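# Place three plates in matching gray tray pockets

## Task

Set each of the three plates into the gray tray, seated fully in the pocket whose size fits that plate; they must stay there on their own, without the robot holding them, and at the end both cups must have released and the arms must be moved away.

## Robot and tools

Robot: two Doosan M1013 six-joint arms, left_arm and right_arm, each ending in a suction cup tool instead of fingers. The left arm's base is at (-0.037, +0.431, 0) m and the right arm's at (-0.072, -0.510, 0) m in the scene frame. Scene frame: origin on the tabletop midway between the arms, +x out over the table, +z up, left_arm on the +y side. The names left and right do not refer to image sides.

Cup point: the center of the cup rim when nothing touches it. The cup points along the cup point's own +z axis. About 7 cm behind the rim the tool widens to roughly 8 cm sideways (body and wrist camera), so keep that clearance from tray walls and plates.

Rows: every motion command is a row of 14 numbers, each in [-1, 1], always covering both arms even if one is idle: left dx, dy, dz, rx, ry, rz, left suction, then right dx, dy, dz, rx, ry, rz, right suction. dx..rz are an offset, not a pose: they are measured in the cup point's own axes, relative to that cup point's measured pose at the start of the action (for a call's first action, the pose in the latest result of this scene). Scale: 1.0 = 0.6 m for dx/dy/dz and 180 degrees for the rotation; rx, ry, rz form a single rotation vector. Suction is a level, not an offset: 1 = full vacuum (about 55 kPa under ambient), fractions ask for partial vacuum, 0.05 or less switches it off, and it keeps its last value. Resend an arm's current suction value to leave it unchanged, because 0 is an actual off command.

execute_actions(actions): a list of actions; each action is a list of up to 15 rows, one per 1/30 s step; if fewer rows are given the last one repeats to fill 15 steps. Every row is relative to the action's start pose, not to the preceding row. An empty list only returns state and images.

move(target, speed, blocking): target is one 14-number row as above; its offsets count from the pose in the latest result that reported one. Both cup points travel straight lines to their targets, finishing together, lasting 0.5 to 10 s (cut off at 10 s). speed is m/s, 0.002 to 0.5, default 0.25; rotation is capped at twice that in rad/s. Suction values are applied at the start. Paths ignore obstacles and the other arm, and the tool may lag, wander or overshoot speed, mostly near full arm extension. blocking=false returns after 0.5 s while motion continues; then use wait or stop before any new move or execute_actions. The result adds a move: line giving the ending (done, off_target, moving, held, fault), limits hit (paced = command clipped, held = some steps blocked, after which the arm may jump faster) and each cup point's remaining distance to its target.

wait(seconds): 0 to 10; lets time run with each arm keeping its last command; returns early if a running move finishes. stop(): brakes a running move; needs braking room. zoom_image(camera, region): enlarges part of a camera's latest image; region [x0, y0, x1, y1] in pixels, at most 504x504. Cameras: cam_head_left, cam_head_right, cam_high, cam_low (504x504), cam_left_wrist, cam_right_wrist (616x616). read_manual(section) only gives licence text. finished_scene(scene) ends the current scene (pass its number) irreversibly and reports success; call it only after the plates are settled, suction off and arms clear.

Controller behaviour: each step the commanded pose is clipped to within 70 mm and 16 degrees of the measured pose; damped inverse kinematics favours position over orientation. After an action an arm goes at most to its last clipped pose, so large moves need further actions. Hand target lines show where each arm is now being driven. A pose unreachable line means the clearance check altered or blocked that arm's command. Printed positions can be off, more at long reach. Elbows stop short of straight.

Results: per arm, cup point position (m), quaternion wxyz and velocities in the scene frame; joint positions and torques (offset, scaled, noisy); flange force (includes held weight; no reading near singularities); suction_measured and part_present.

Grasping: turn suction on and press the 29 mm rim fully onto a smooth flat patch of a plate, away from its rim, holes or seams. With a seal the reading settles up to 0.15 below the command and may dip by 0.04 between pump cycles; near 0 means no seal; leaks lower it. part_present goes to 1 at 0.50 and back to 0 below 0.45. Under vacuum the cup shortens, so a held plate rides up to about 10 mm nearer the tool; vacuum can even lift a plate without tool motion. To release, lower the plate until it rests in its pocket, set suction off, then retreat; contact may persist for the first 15 mm. A cup sealed to the table pins the tool until suction is off.

Avoid: arms are stiff, so a target even slightly beyond a firm contact can fault; faster contact hits harder. Contact torque at a joint's load limit (waist/shoulder 323, elbow 152, wrist joints 42.7 N m) or 144 N outside force stops that arm for 10 s and drops the rest of the call. Holding loads heats motors (MOTOR HOT warning, then OVER-TEMPERATURE FAULT braking). Never let the arms collide or press each other. Nothing may leave the table; dropping, slamming, slipping or shoving plates is penalized. Loose objects may occasionally get bumped by something external. Between replies the robot keeps its last command. For an arm meant to stay still, send the offset back to its wanted pose in the first call, zeros afterwards. Quicker, smoother, lower-effort solutions are preferred.

Each tool is called after ">>>" as name(argument=value, ...) on one line, values as JSON.

## Session

>>> execute_actions(actions=[])

Scene clock: 0.00 s.
left_arm: end_effector_position=(+0.6036, +0.3202, +0.3900) suction_measured=0.00 part_present=0 end_effector_quat_wxyz=(-0.000, -0.175, +0.984, +0.000) end_effector_velocity=(-0.001, -0.000, +0.002) end_effector_angular_velocity=(-0.000, -0.002, +0.001) | right_arm: end_effector_position=(+0.5753, -0.4612, +0.3919) suction_measured=0.00 part_present=0 end_effector_quat_wxyz=(+0.001, +0.222, +0.975, -0.000) end_effector_velocity=(+0.000, -0.000, +0.000) end_effector_angular_velocity=(-0.001, -0.000, +0.000)
Joint positions: left_arm=[-0.052  0.167  1.62  -0.     1.354 -0.577] | right_arm=[-0.053  0.165  1.619 -0.001  1.356  0.469]
Joint velocities: left_arm=[-0.001 -0.003  0.     0.     0.001 -0.001] | right_arm=[-0.     0.    -0.    -0.001  0.     0.   ]
Joint torques (N m, as the joint torque sensors report them, + toward a larger angle): no reading
Flange force (N, the push that the arm receives, along the end effector's own x y z axes): no reading
Hand target (left_arm): +0.604, +0.320, +0.390; -0.000, -0.175, +0.984, +0.000
Hand target (right_arm): +0.575, -0.461, +0.392; +0.001, +0.222, +0.975, -0.000

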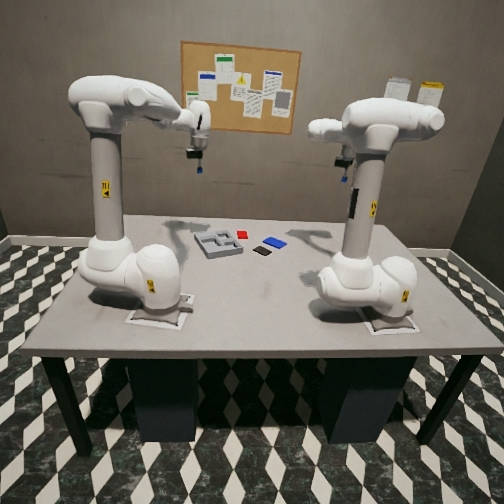

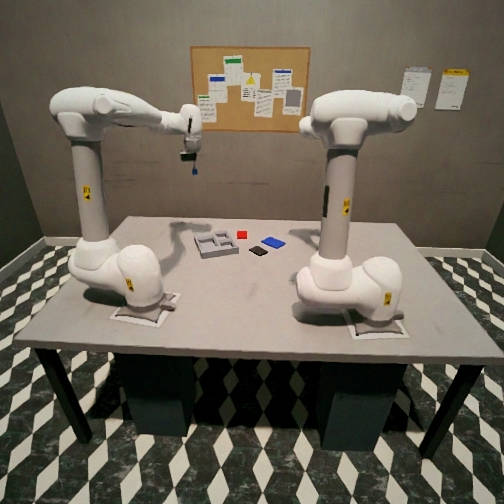

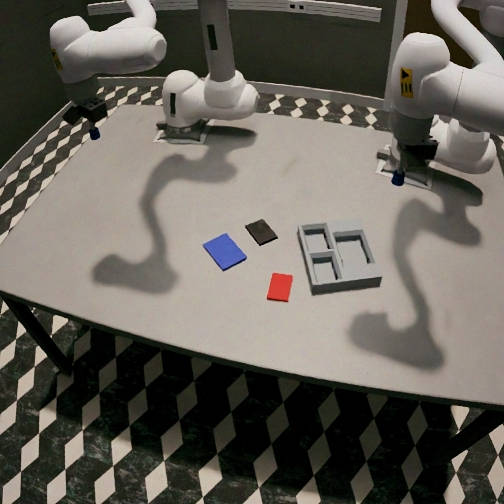

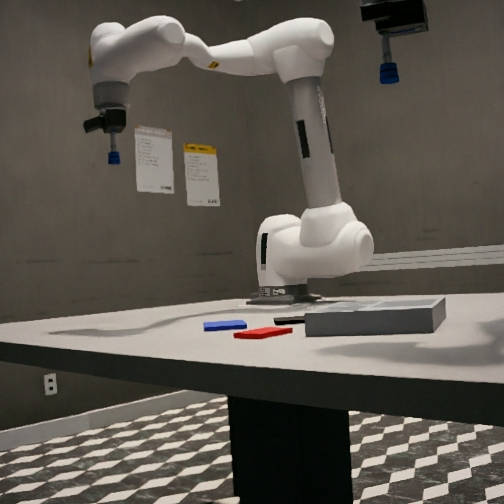

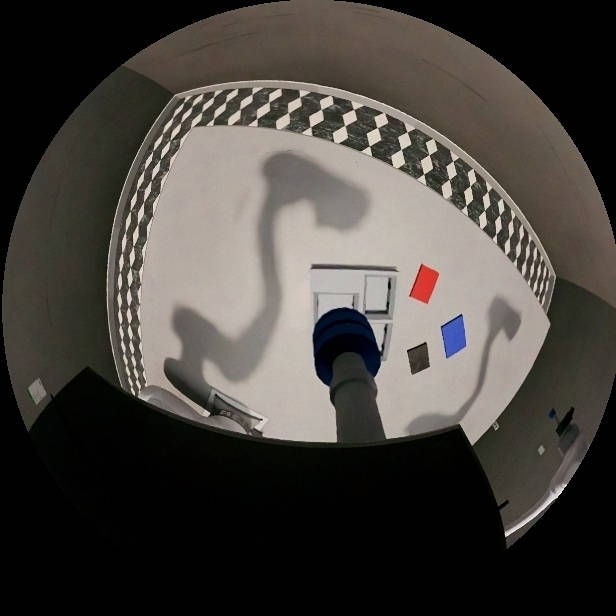

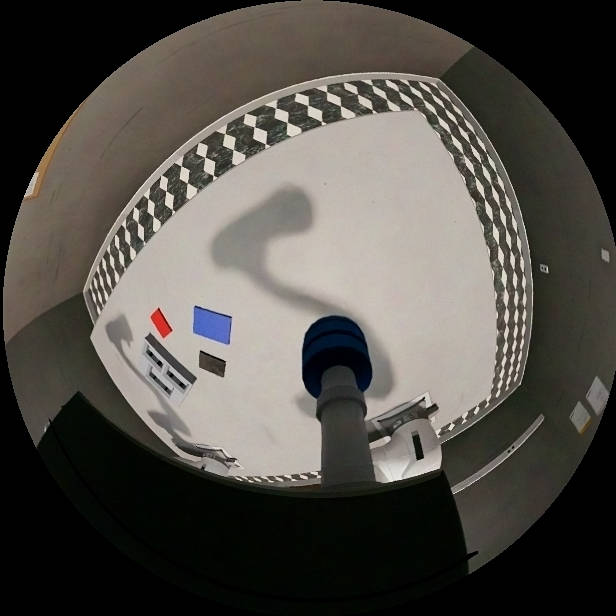

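>>> move(target=[0.1,-0.3,0.3,0,0,0,0,0,0,0,0,0,0,0])

>>> zoom_image(camera="cam_left_wrist", region=[150,130,500,430])

>>> zoom_image(camera="cam_high", region=[180,170,420,320])

Scene clock: 5.27 s.
left_arm: end_effector_position=(+0.6094, +0.1307, +0.2100) suction_measured=0.00 part_present=0 end_effector_quat_wxyz=(-0.000, -0.176, +0.984, +0.000) end_effector_velocity=(+0.000, -0.000, -0.001) end_effector_angular_velocity=(+0.001, +0.001, -0.001) | right_arm: end_effector_position=(+0.5753, -0.4612, +0.3919) suction_measured=0.00 part_present=0 end_effector_quat_wxyz=(+0.001, +0.222, +0.975, -0.000) end_effector_velocity=(+0.000, -0.001, +0.000) end_effector_angular_velocity=(+0.000, -0.001, -0.000)
Joint positions: left_arm=[-0.311  0.365  1.706 -0.     1.071 -0.836] | right_arm=[-0.053  0.165  1.619 -0.001  1.356  0.469]
Joint velocities: left_arm=[ 0.     0.002 -0.001  0.     0.     0.001] | right_arm=[-0.002 -0.    -0.     0.    -0.001 -0.001]
Joint torques (N m, as the joint torque sensors report them, + toward a larger angle): left_arm=[ -4.41 -66.95 -36.29   3.76   0.13  -0.14] | right_arm=[  0.24 -47.73 -36.68   3.74  -0.27   0.  ]
Flange force (N, the push that the arm receives, along the end effector's own x y z axes): left_arm=[1.2 10.4 1.2] | right_arm=[6.9 -4.6 -3.9]
Hand target (left_arm): +0.609, +0.131, +0.210; -0.000, -0.176, +0.984, +0.000
Hand target (right_arm): +0.575, -0.461, +0.392; +0.001, +0.222, +0.975, -0.000
Off the commanded pose (left_arm): 0.000 m, 0 deg.
Off the commanded pose (right_arm): 0.000 m, 0 deg.
move: done

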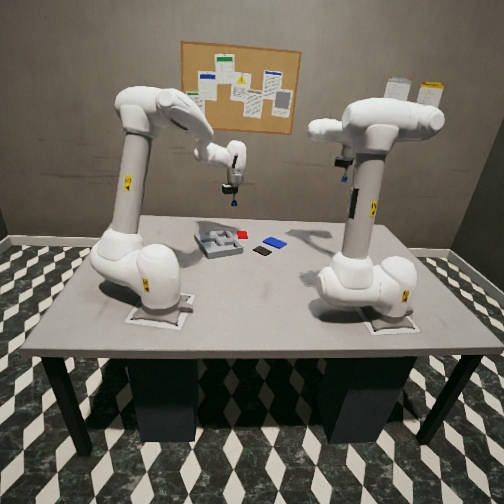

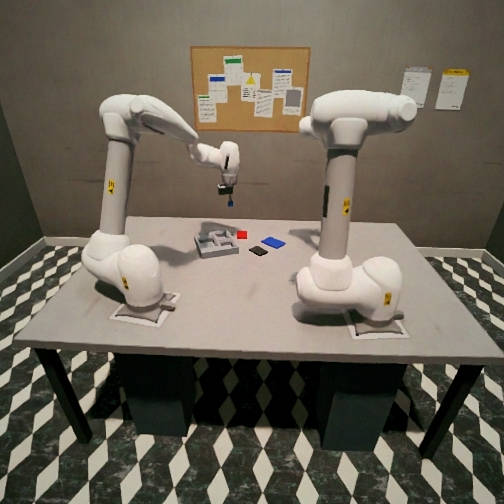

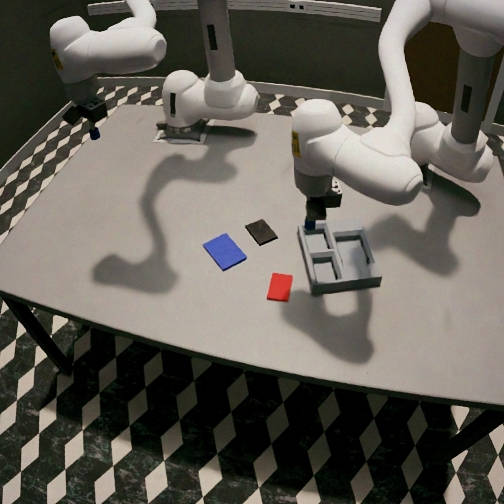

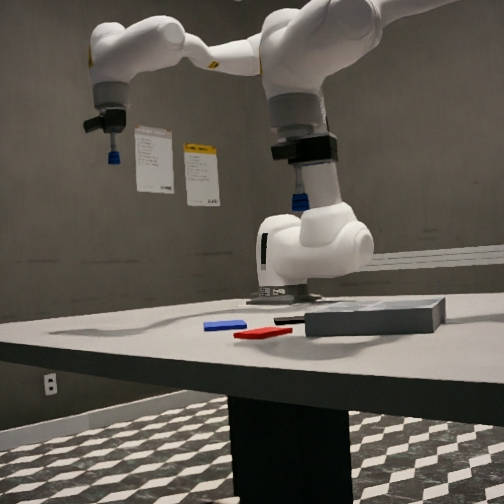

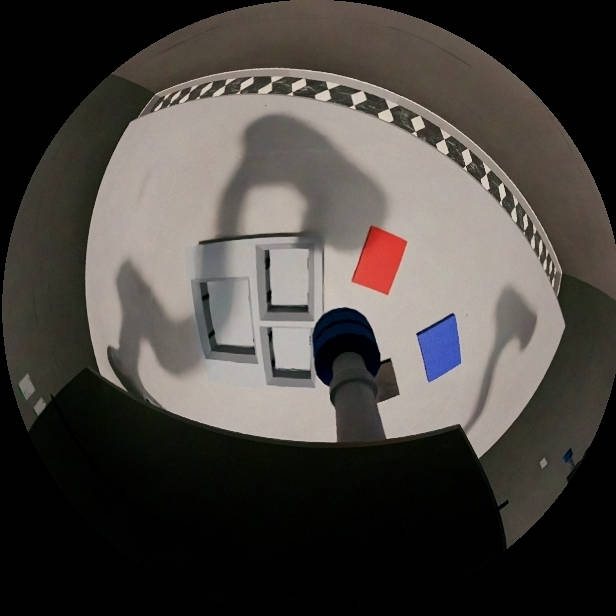

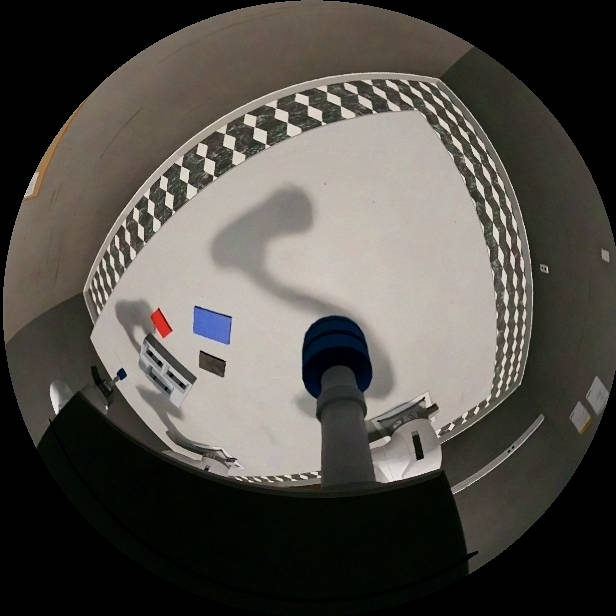

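Region (150, 130, 500, 430) of cam_left_wrist's 616x616 image, scaled by 1.440, with more detail than that image has; it fills the top 432 rows of this view, and the rest is white.

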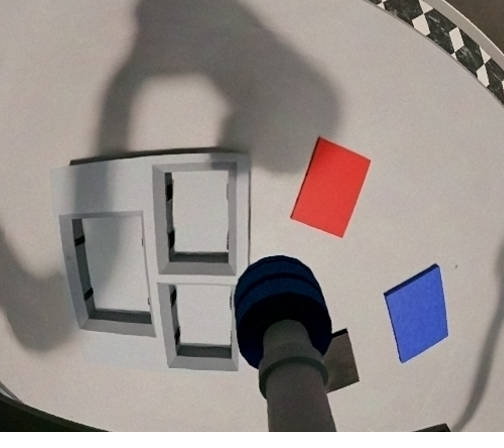

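Region (180, 170, 420, 320) of cam_high's 504x504 image, scaled by 2.100, with more detail than that image has; it fills the top 315 rows of this view, and the rest is white.

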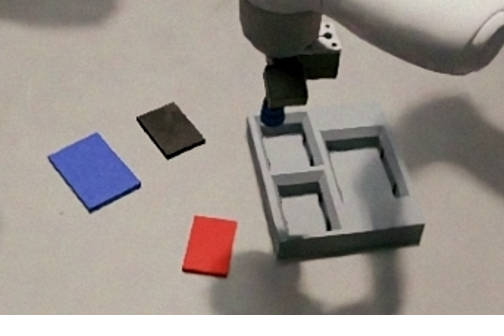

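>>> move(target=[-0.055,-0.125,0.25,0,0,0.105,0,0,0,0,0,0,0,0])

Scene clock: 8.33 s.
left_arm: end_effector_position=(+0.6662, +0.0717, +0.0601) suction_measured=0.00 part_present=0 end_effector_quat_wxyz=(-0.000, -0.011, +1.000, +0.000) end_effector_velocity=(-0.000, +0.001, -0.002) end_effector_angular_velocity=(+0.001, +0.003, -0.000) | right_arm: end_effector_position=(+0.5753, -0.4612, +0.3919) suction_measured=0.00 part_present=0 end_effector_quat_wxyz=(+0.001, +0.222, +0.975, -0.000) end_effector_velocity=(+0.000, -0.000, +0.000) end_effector_angular_velocity=(+0.000, -0.001, +0.001)
Joint positions: left_arm=[-0.344  0.604  1.641 -0.     0.897 -0.539] | right_arm=[-0.053  0.165  1.619 -0.001  1.356  0.469]
Joint velocities: left_arm=[ 0.001  0.002  0.001 -0.     0.     0.001] | right_arm=[-0.     0.    -0.001 -0.    -0.001 -0.002]
Joint torques (N m, as the joint torque sensors report them, + toward a larger angle): left_arm=[ -3.57 -86.38 -31.4    3.16  -0.07  -0.04] | right_arm=[  0.22 -48.32 -36.32   3.7   -0.2   -0.03]
Flange force (N, the push that the arm receives, along the end effector's own x y z axes): left_arm=[0.6 5.9 0.5] | right_arm=[5.3 -3.6 -4.0]
Hand target (left_arm): +0.666, +0.072, +0.060; -0.000, -0.012, +1.000, +0.000
Hand target (right_arm): +0.575, -0.461, +0.392; +0.001, +0.222, +0.975, -0.000
Off the commanded pose (left_arm): 0.000 m, 0 deg.
Off the commanded pose (right_arm): 0.000 m, 0 deg.
move: done

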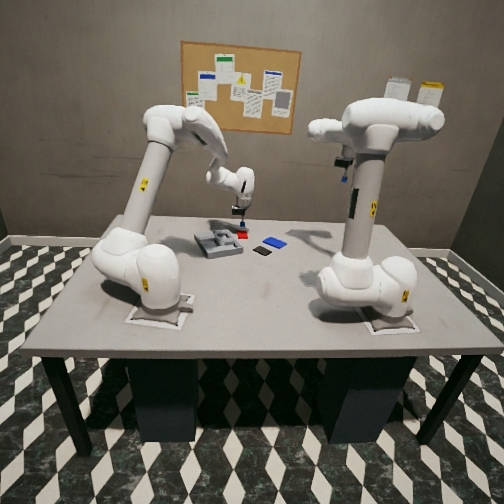

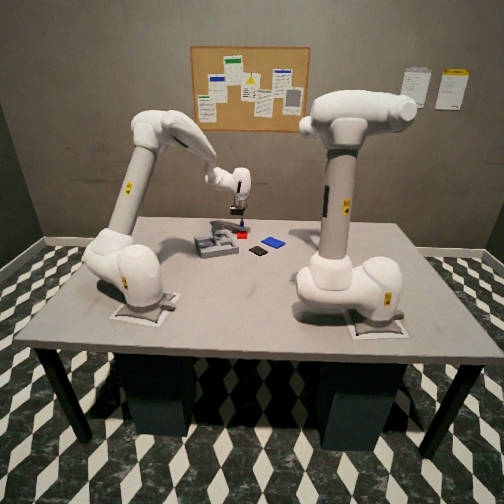

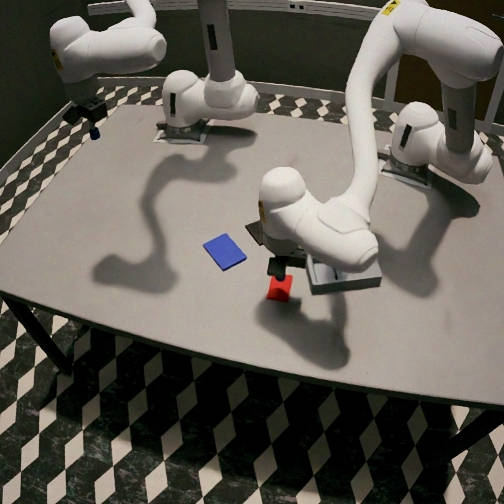

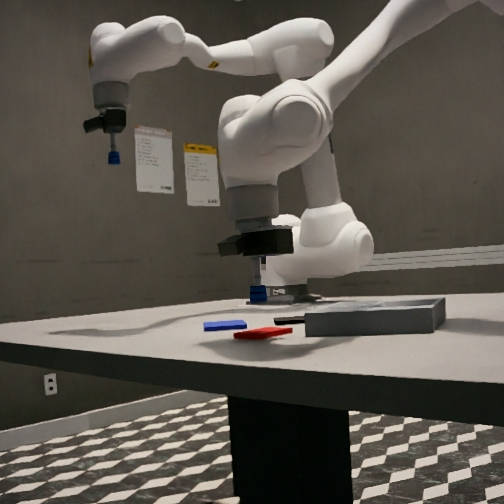

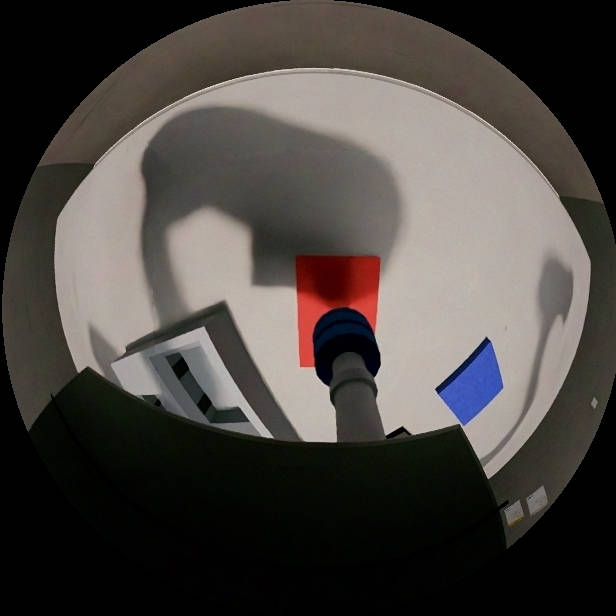

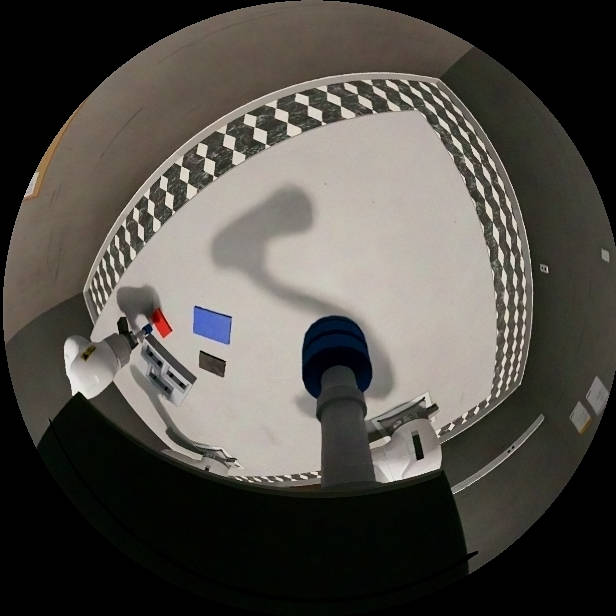

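Good centering.

>>> move(target=[0.005,0,0.088,0,0,0,1,0,0,0,0,0,0,0], speed=0.05)

Scene clock: 10.67 s.
left_arm: end_effector_position=(+0.6632, +0.0716, +0.0073) suction_measured=0.43 part_present=0 end_effector_quat_wxyz=(-0.000, -0.012, +1.000, +0.000) end_effector_velocity=(+0.000, +0.000, -0.001) end_effector_angular_velocity=(+0.000, +0.001, +0.001) | right_arm: end_effector_position=(+0.5753, -0.4612, +0.3919) suction_measured=0.00 part_present=0 end_effector_quat_wxyz=(+0.001, +0.222, +0.975, -0.000) end_effector_velocity=(-0.000, -0.000, -0.000) end_effector_angular_velocity=(+0.000, +0.002, -0.002)
Joint positions: left_arm=[-0.346  0.657  1.668 -0.     0.817 -0.541] | right_arm=[-0.053  0.165  1.619 -0.001  1.356  0.469]
Joint velocities: left_arm=[ 0.001  0.001 -0.    -0.     0.    -0.   ] | right_arm=[-0.     0.001 -0.     0.     0.001  0.002]
Joint torques (N m, as the joint torque sensors report them, + toward a larger angle): left_arm=[ -4.48 -87.04 -29.43   3.12   0.04  -0.1 ] | right_arm=[ -0.21 -47.5  -36.46   3.63  -0.18   0.04]
Flange force (N, the push that the arm receives, along the end effector's own x y z axes): left_arm=[1.7 7.3 -1.0] | right_arm=[7.3 -3.8 -3.9]
Hand target (left_arm): +0.663, +0.072, +0.007; -0.000, -0.011, +1.000, +0.000
Hand target (right_arm): +0.575, -0.461, +0.392; +0.001, +0.222, +0.975, -0.000
Off the commanded pose (left_arm): 0.000 m, 0 deg.
Off the commanded pose (right_arm): 0.000 m, 0 deg.
move: done

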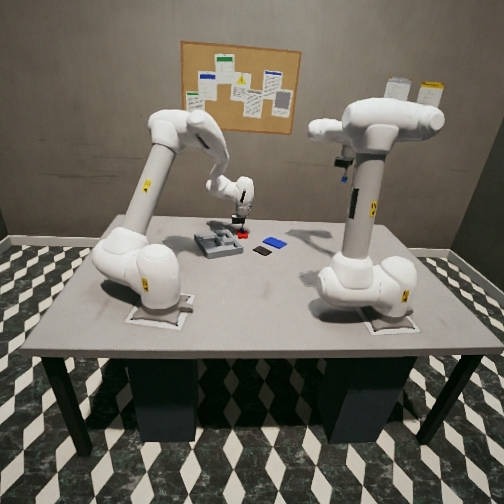

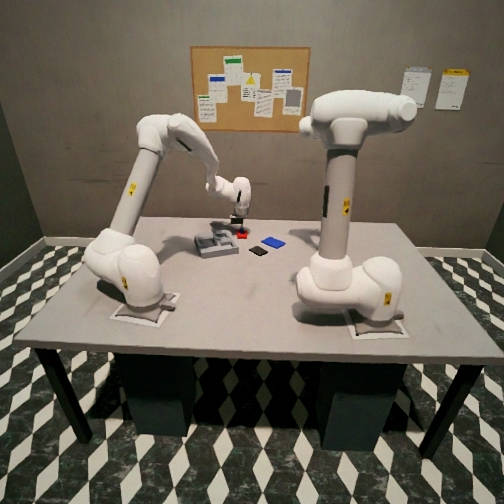

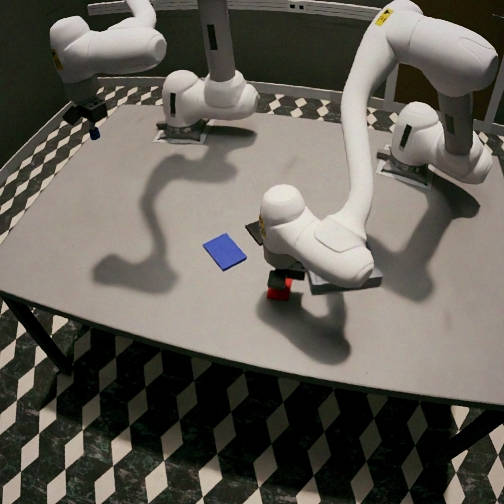

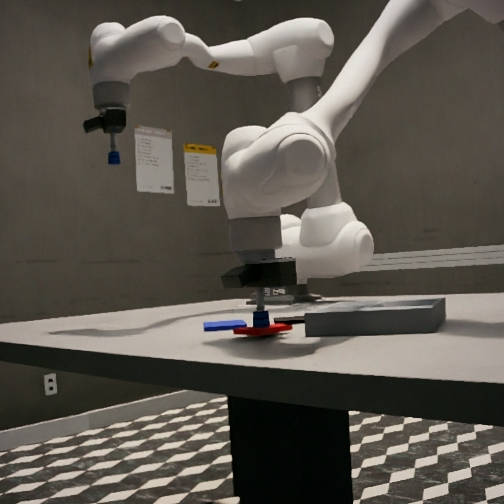

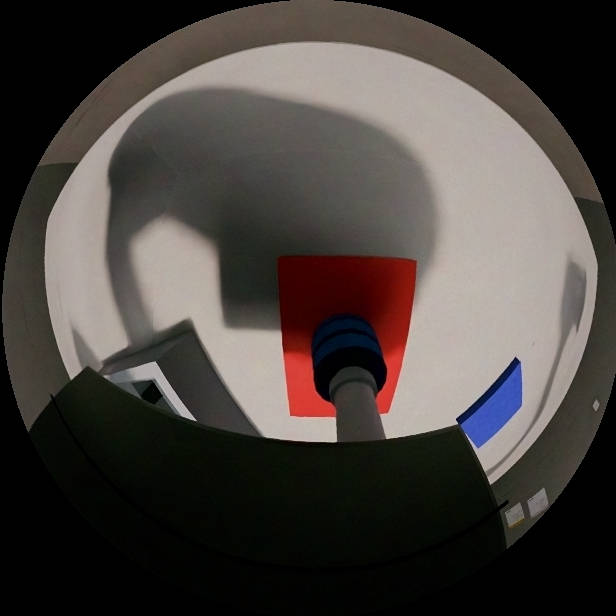

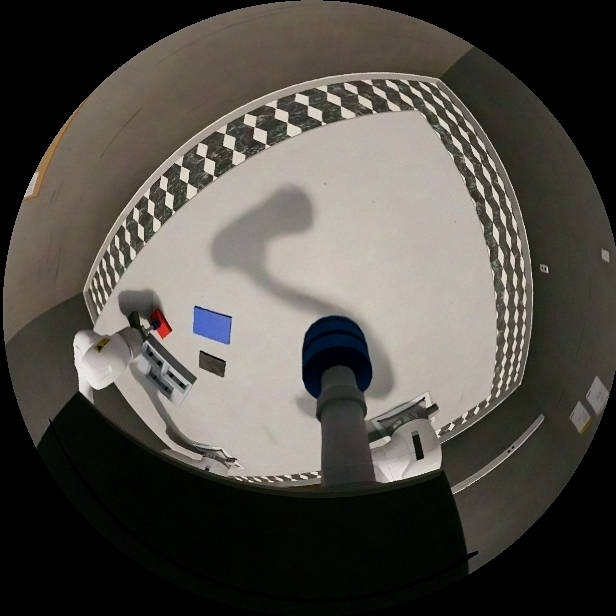

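>>> move(target=[0,0,-0.1,0,0,-0.105,1,0,0,0,0,0,0,0], speed=0.15)

>>> move(target=[0.043,0.22,0,0,0,0,1,0,0,0,0,0,0,0], speed=0.15)

Scene clock: 15.43 s.
left_arm: end_effector_position=(+0.6632, +0.0717, +0.0673) suction_measured=0.99 part_present=1 end_effector_quat_wxyz=(-0.000, -0.176, +0.984, +0.000) end_effector_velocity=(-0.000, +0.001, +0.000) end_effector_angular_velocity=(+0.000, +0.000, +0.002) | right_arm: end_effector_position=(+0.5753, -0.4612, +0.3919) suction_measured=0.00 part_present=0 end_effector_quat_wxyz=(+0.001, +0.222, +0.975, -0.000) end_effector_velocity=(+0.001, +0.001, -0.000) end_effector_angular_velocity=(-0.000, -0.000, +0.003)
Joint positions: left_arm=[-0.345  0.594  1.644 -0.     0.905 -0.871] | right_arm=[-0.053  0.165  1.619 -0.001  1.356  0.469]
Joint velocities: left_arm=[ 0.001 -0.     0.001  0.    -0.    -0.001] | right_arm=[ 0.002  0.001 -0.001 -0.    -0.    -0.001]
Joint torques (N m, as the joint torque sensors report them, + toward a larger angle): left_arm=[ -2.68 -84.79 -32.03   3.2   -0.11   0.09] | right_arm=[ -0.43 -48.17 -36.33   3.66  -0.15  -0.05]
Flange force (N, the push that the arm receives, along the end effector's own x y z axes): left_arm=[0.9 6.6 0.2] | right_arm=[5.9 -2.8 -4.0]
Hand target (left_arm): +0.663, +0.072, +0.067; -0.000, -0.176, +0.984, +0.000
Hand target (right_arm): +0.575, -0.461, +0.392; +0.001, +0.222, +0.975, -0.000
Off the commanded pose (left_arm): 0.000 m, 0 deg.
Off the commanded pose (right_arm): 0.000 m, 0 deg.
move: done

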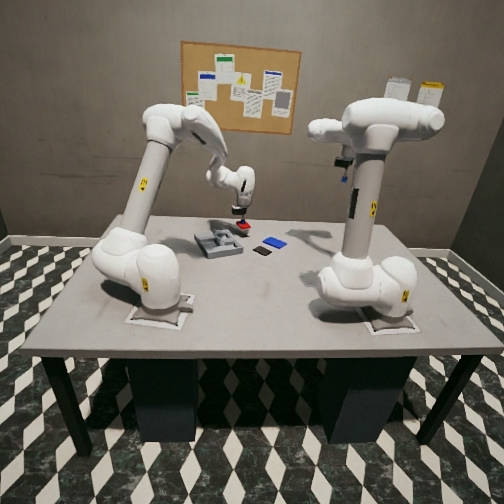

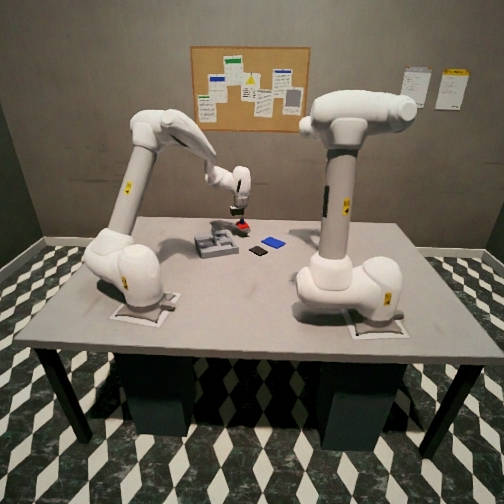

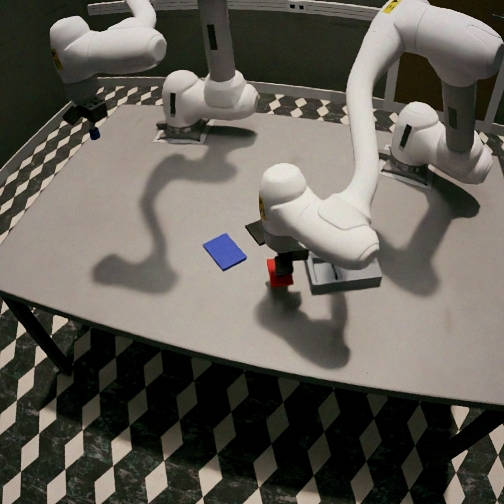

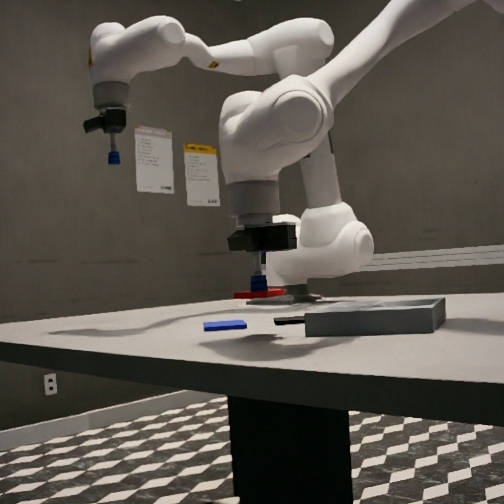

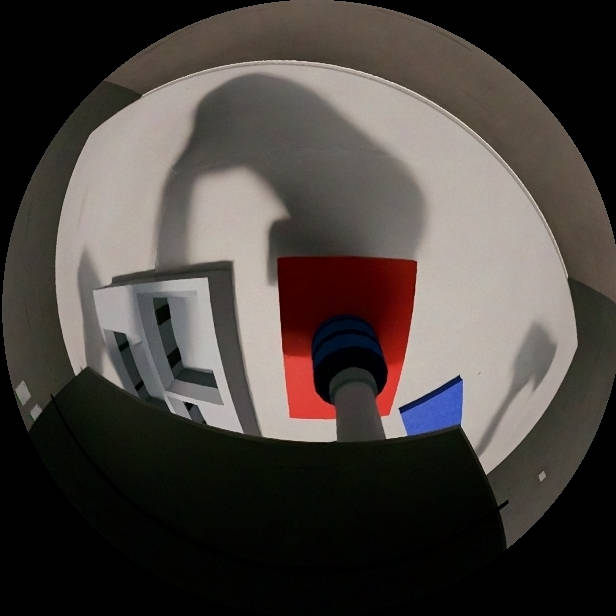

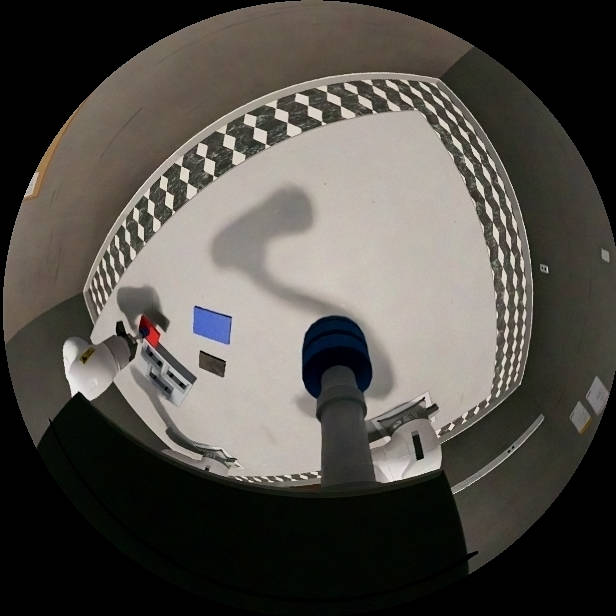

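Scene clock: 16.67 s.
left_arm: end_effector_position=(+0.5935, +0.1867, +0.0673) suction_measured=0.99 part_present=1 end_effector_quat_wxyz=(-0.000, -0.175, +0.984, +0.000) end_effector_velocity=(-0.000, -0.000, -0.000) end_effector_angular_velocity=(-0.001, +0.001, +0.003) | right_arm: end_effector_position=(+0.5753, -0.4612, +0.3919) suction_measured=0.00 part_present=0 end_effector_quat_wxyz=(+0.001, +0.222, +0.975, -0.000) end_effector_velocity=(-0.000, +0.000, -0.000) end_effector_angular_velocity=(+0.000, +0.002, -0.000)
Joint positions: left_arm=[-0.248  0.456  1.883  0.     0.803 -0.774] | right_arm=[-0.053  0.165  1.619 -0.001  1.356  0.469]
Joint velocities: left_arm=[ 0.    -0.     0.    -0.002  0.    -0.001] | right_arm=[0.    0.001 0.    0.    0.001 0.   ]
Joint torques (N m, as the joint torque sensors report them, + toward a larger angle): left_arm=[ -4.02 -71.37 -30.26   2.74  -0.25  -0.07] | right_arm=[ -0.16 -47.34 -36.42   3.63  -0.31   0.07]
Flange force (N, the push that the arm receives, along the end effector's own x y z axes): left_arm=[0.0 8.0 0.5] | right_arm=[7.2 -4.1 -4.3]
Hand target (left_arm): +0.593, +0.187, +0.067; -0.000, -0.176, +0.984, +0.000
Hand target (right_arm): +0.575, -0.461, +0.392; +0.001, +0.222, +0.975, -0.000
Off the commanded pose (left_arm): 0.000 m, 0 deg.
Off the commanded pose (right_arm): 0.000 m, 0 deg.
move: done

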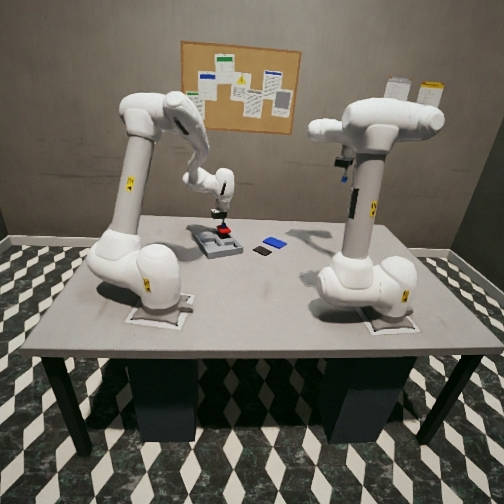

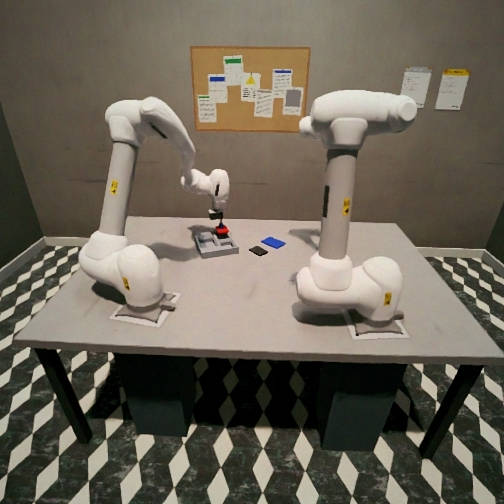

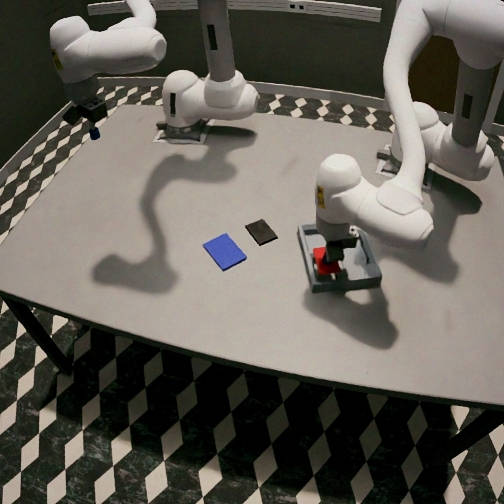

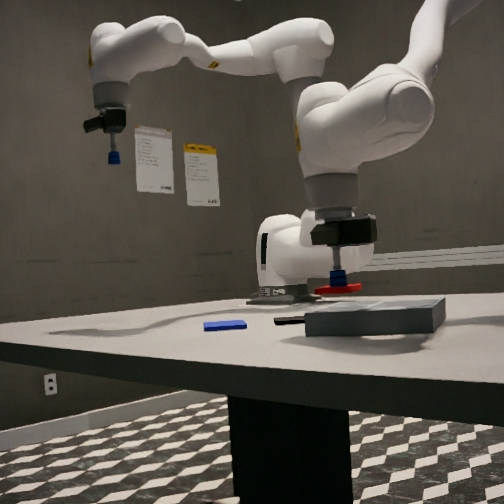

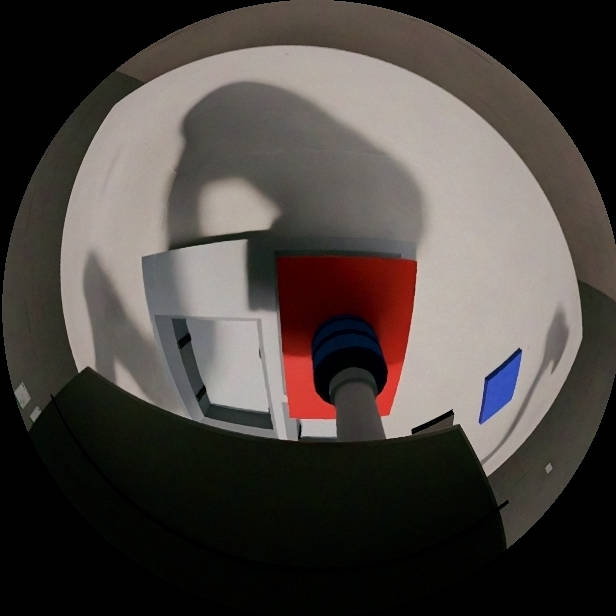

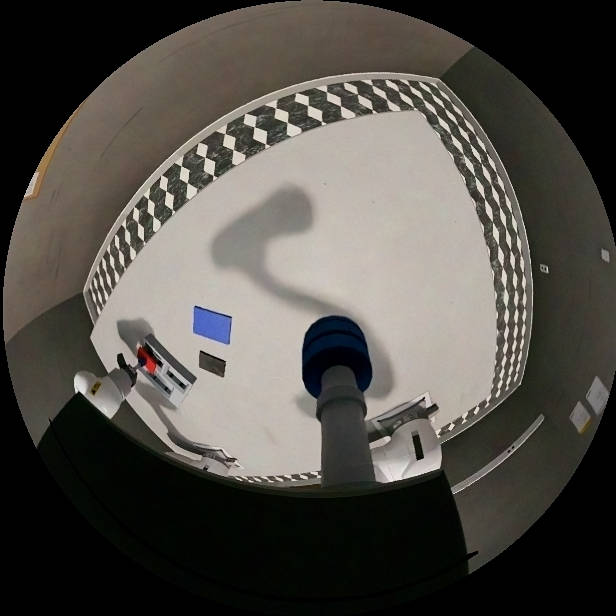

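>>> move(target=[0.008,0,0.045,0,0,0,1,0,0,0,0,0,0,0], speed=0.04)

>>> zoom_image(camera="cam_left_wrist", region=[220,200,470,450])

Scene clock: 20.37 s.
left_arm: end_effector_position=(+0.5890, +0.1850, +0.0403) suction_measured=0.99 part_present=1 end_effector_quat_wxyz=(-0.000, -0.175, +0.984, +0.000) end_effector_velocity=(+0.000, +0.001, -0.001) end_effector_angular_velocity=(+0.000, +0.001, +0.002) | right_arm: end_effector_position=(+0.5753, -0.4612, +0.3919) suction_measured=0.00 part_present=0 end_effector_quat_wxyz=(+0.001, +0.222, +0.975, -0.000) end_effector_velocity=(+0.001, +0.000, -0.000) end_effector_angular_velocity=(+0.001, -0.001, +0.001)
Joint positions: left_arm=[-0.253  0.484  1.903  0.     0.755 -0.779] | right_arm=[-0.053  0.165  1.619 -0.001  1.356  0.469]
Joint velocities: left_arm=[ 0.002  0.001  0.    -0.     0.    -0.001] | right_arm=[-0.     0.    -0.     0.001 -0.002 -0.001]
Joint torques (N m, as the joint torque sensors report them, + toward a larger angle): left_arm=[ -2.04 -71.06 -28.13   2.88  -0.09  -0.07] | right_arm=[  0.2  -48.01 -36.52   3.77  -0.11   0.02]
Flange force (N, the push that the arm receives, along the end effector's own x y z axes): left_arm=[1.9 6.4 -1.6] | right_arm=[6.4 -4.2 -3.7]
Hand target (left_arm): +0.589, +0.185, +0.040; -0.000, -0.175, +0.984, +0.000
Hand target (right_arm): +0.575, -0.461, +0.392; +0.001, +0.222, +0.975, -0.000
Off the commanded pose (left_arm): 0.000 m, 0 deg.
Off the commanded pose (right_arm): 0.000 m, 0 deg.
move: done

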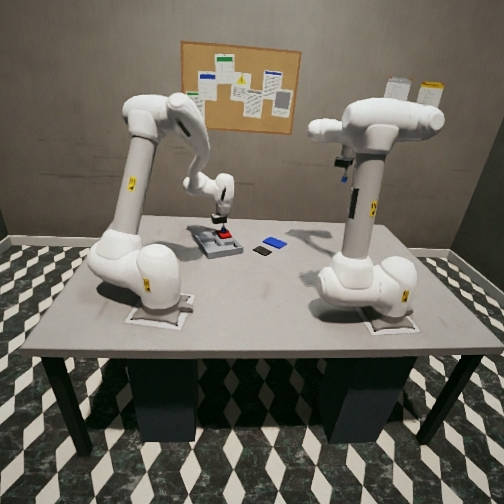

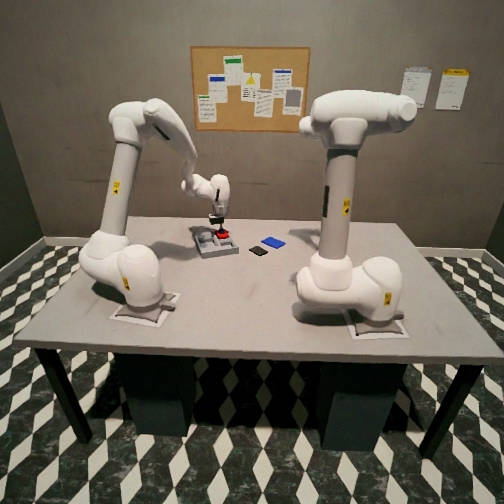

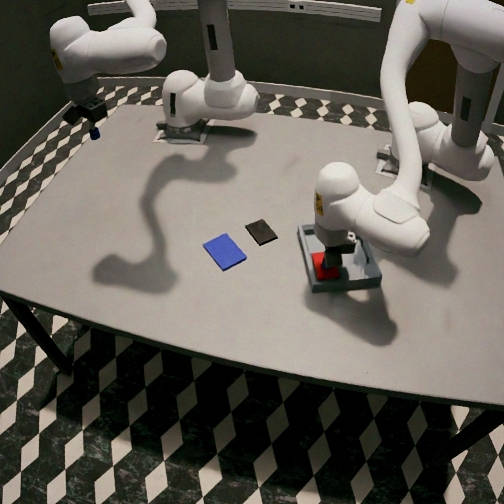

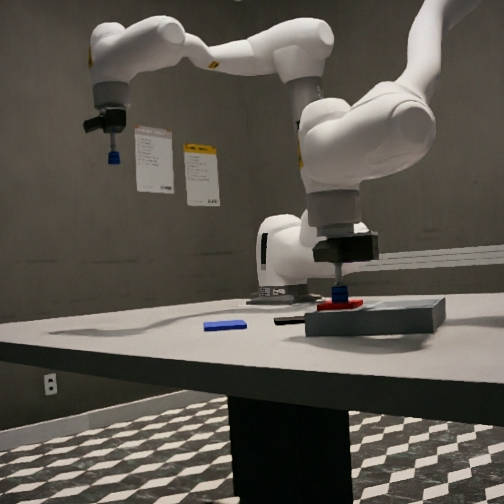

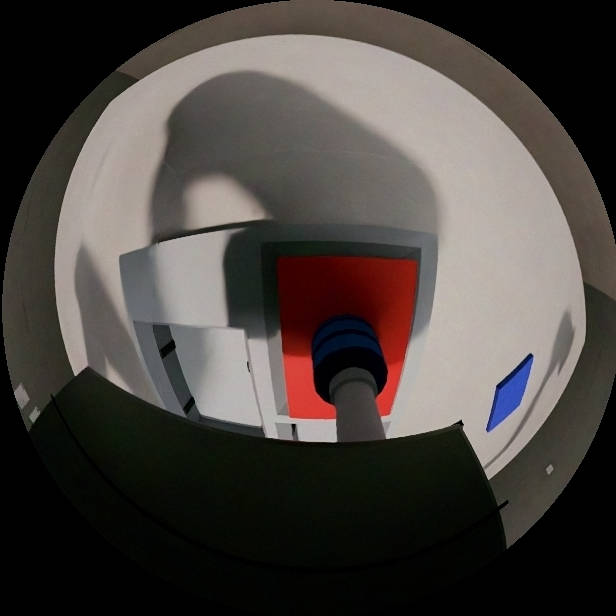

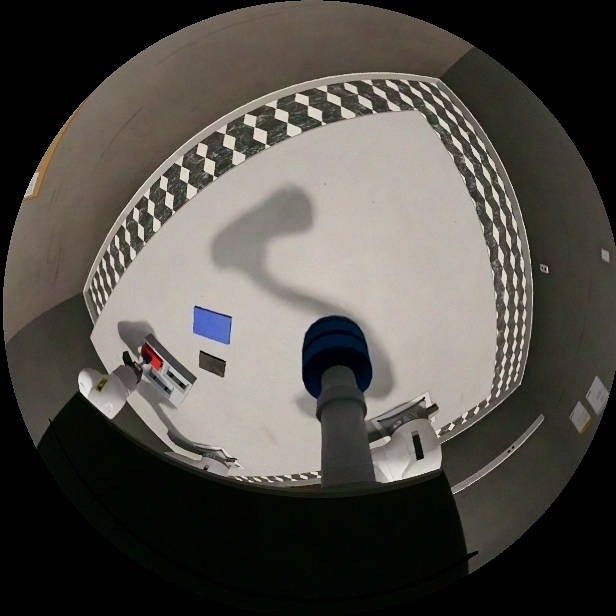

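Region (220, 200, 470, 450) of cam_left_wrist's 616x616 image, scaled by 2.016, with more detail than that image has.

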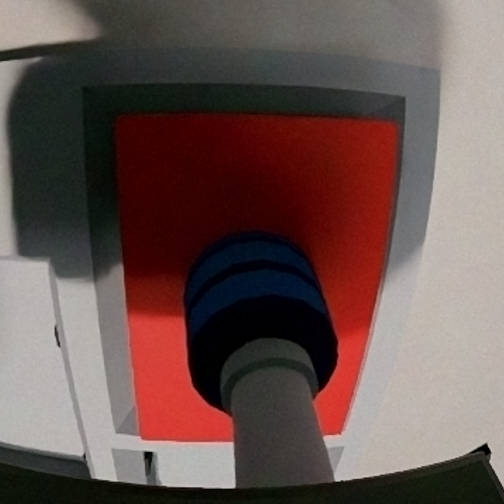

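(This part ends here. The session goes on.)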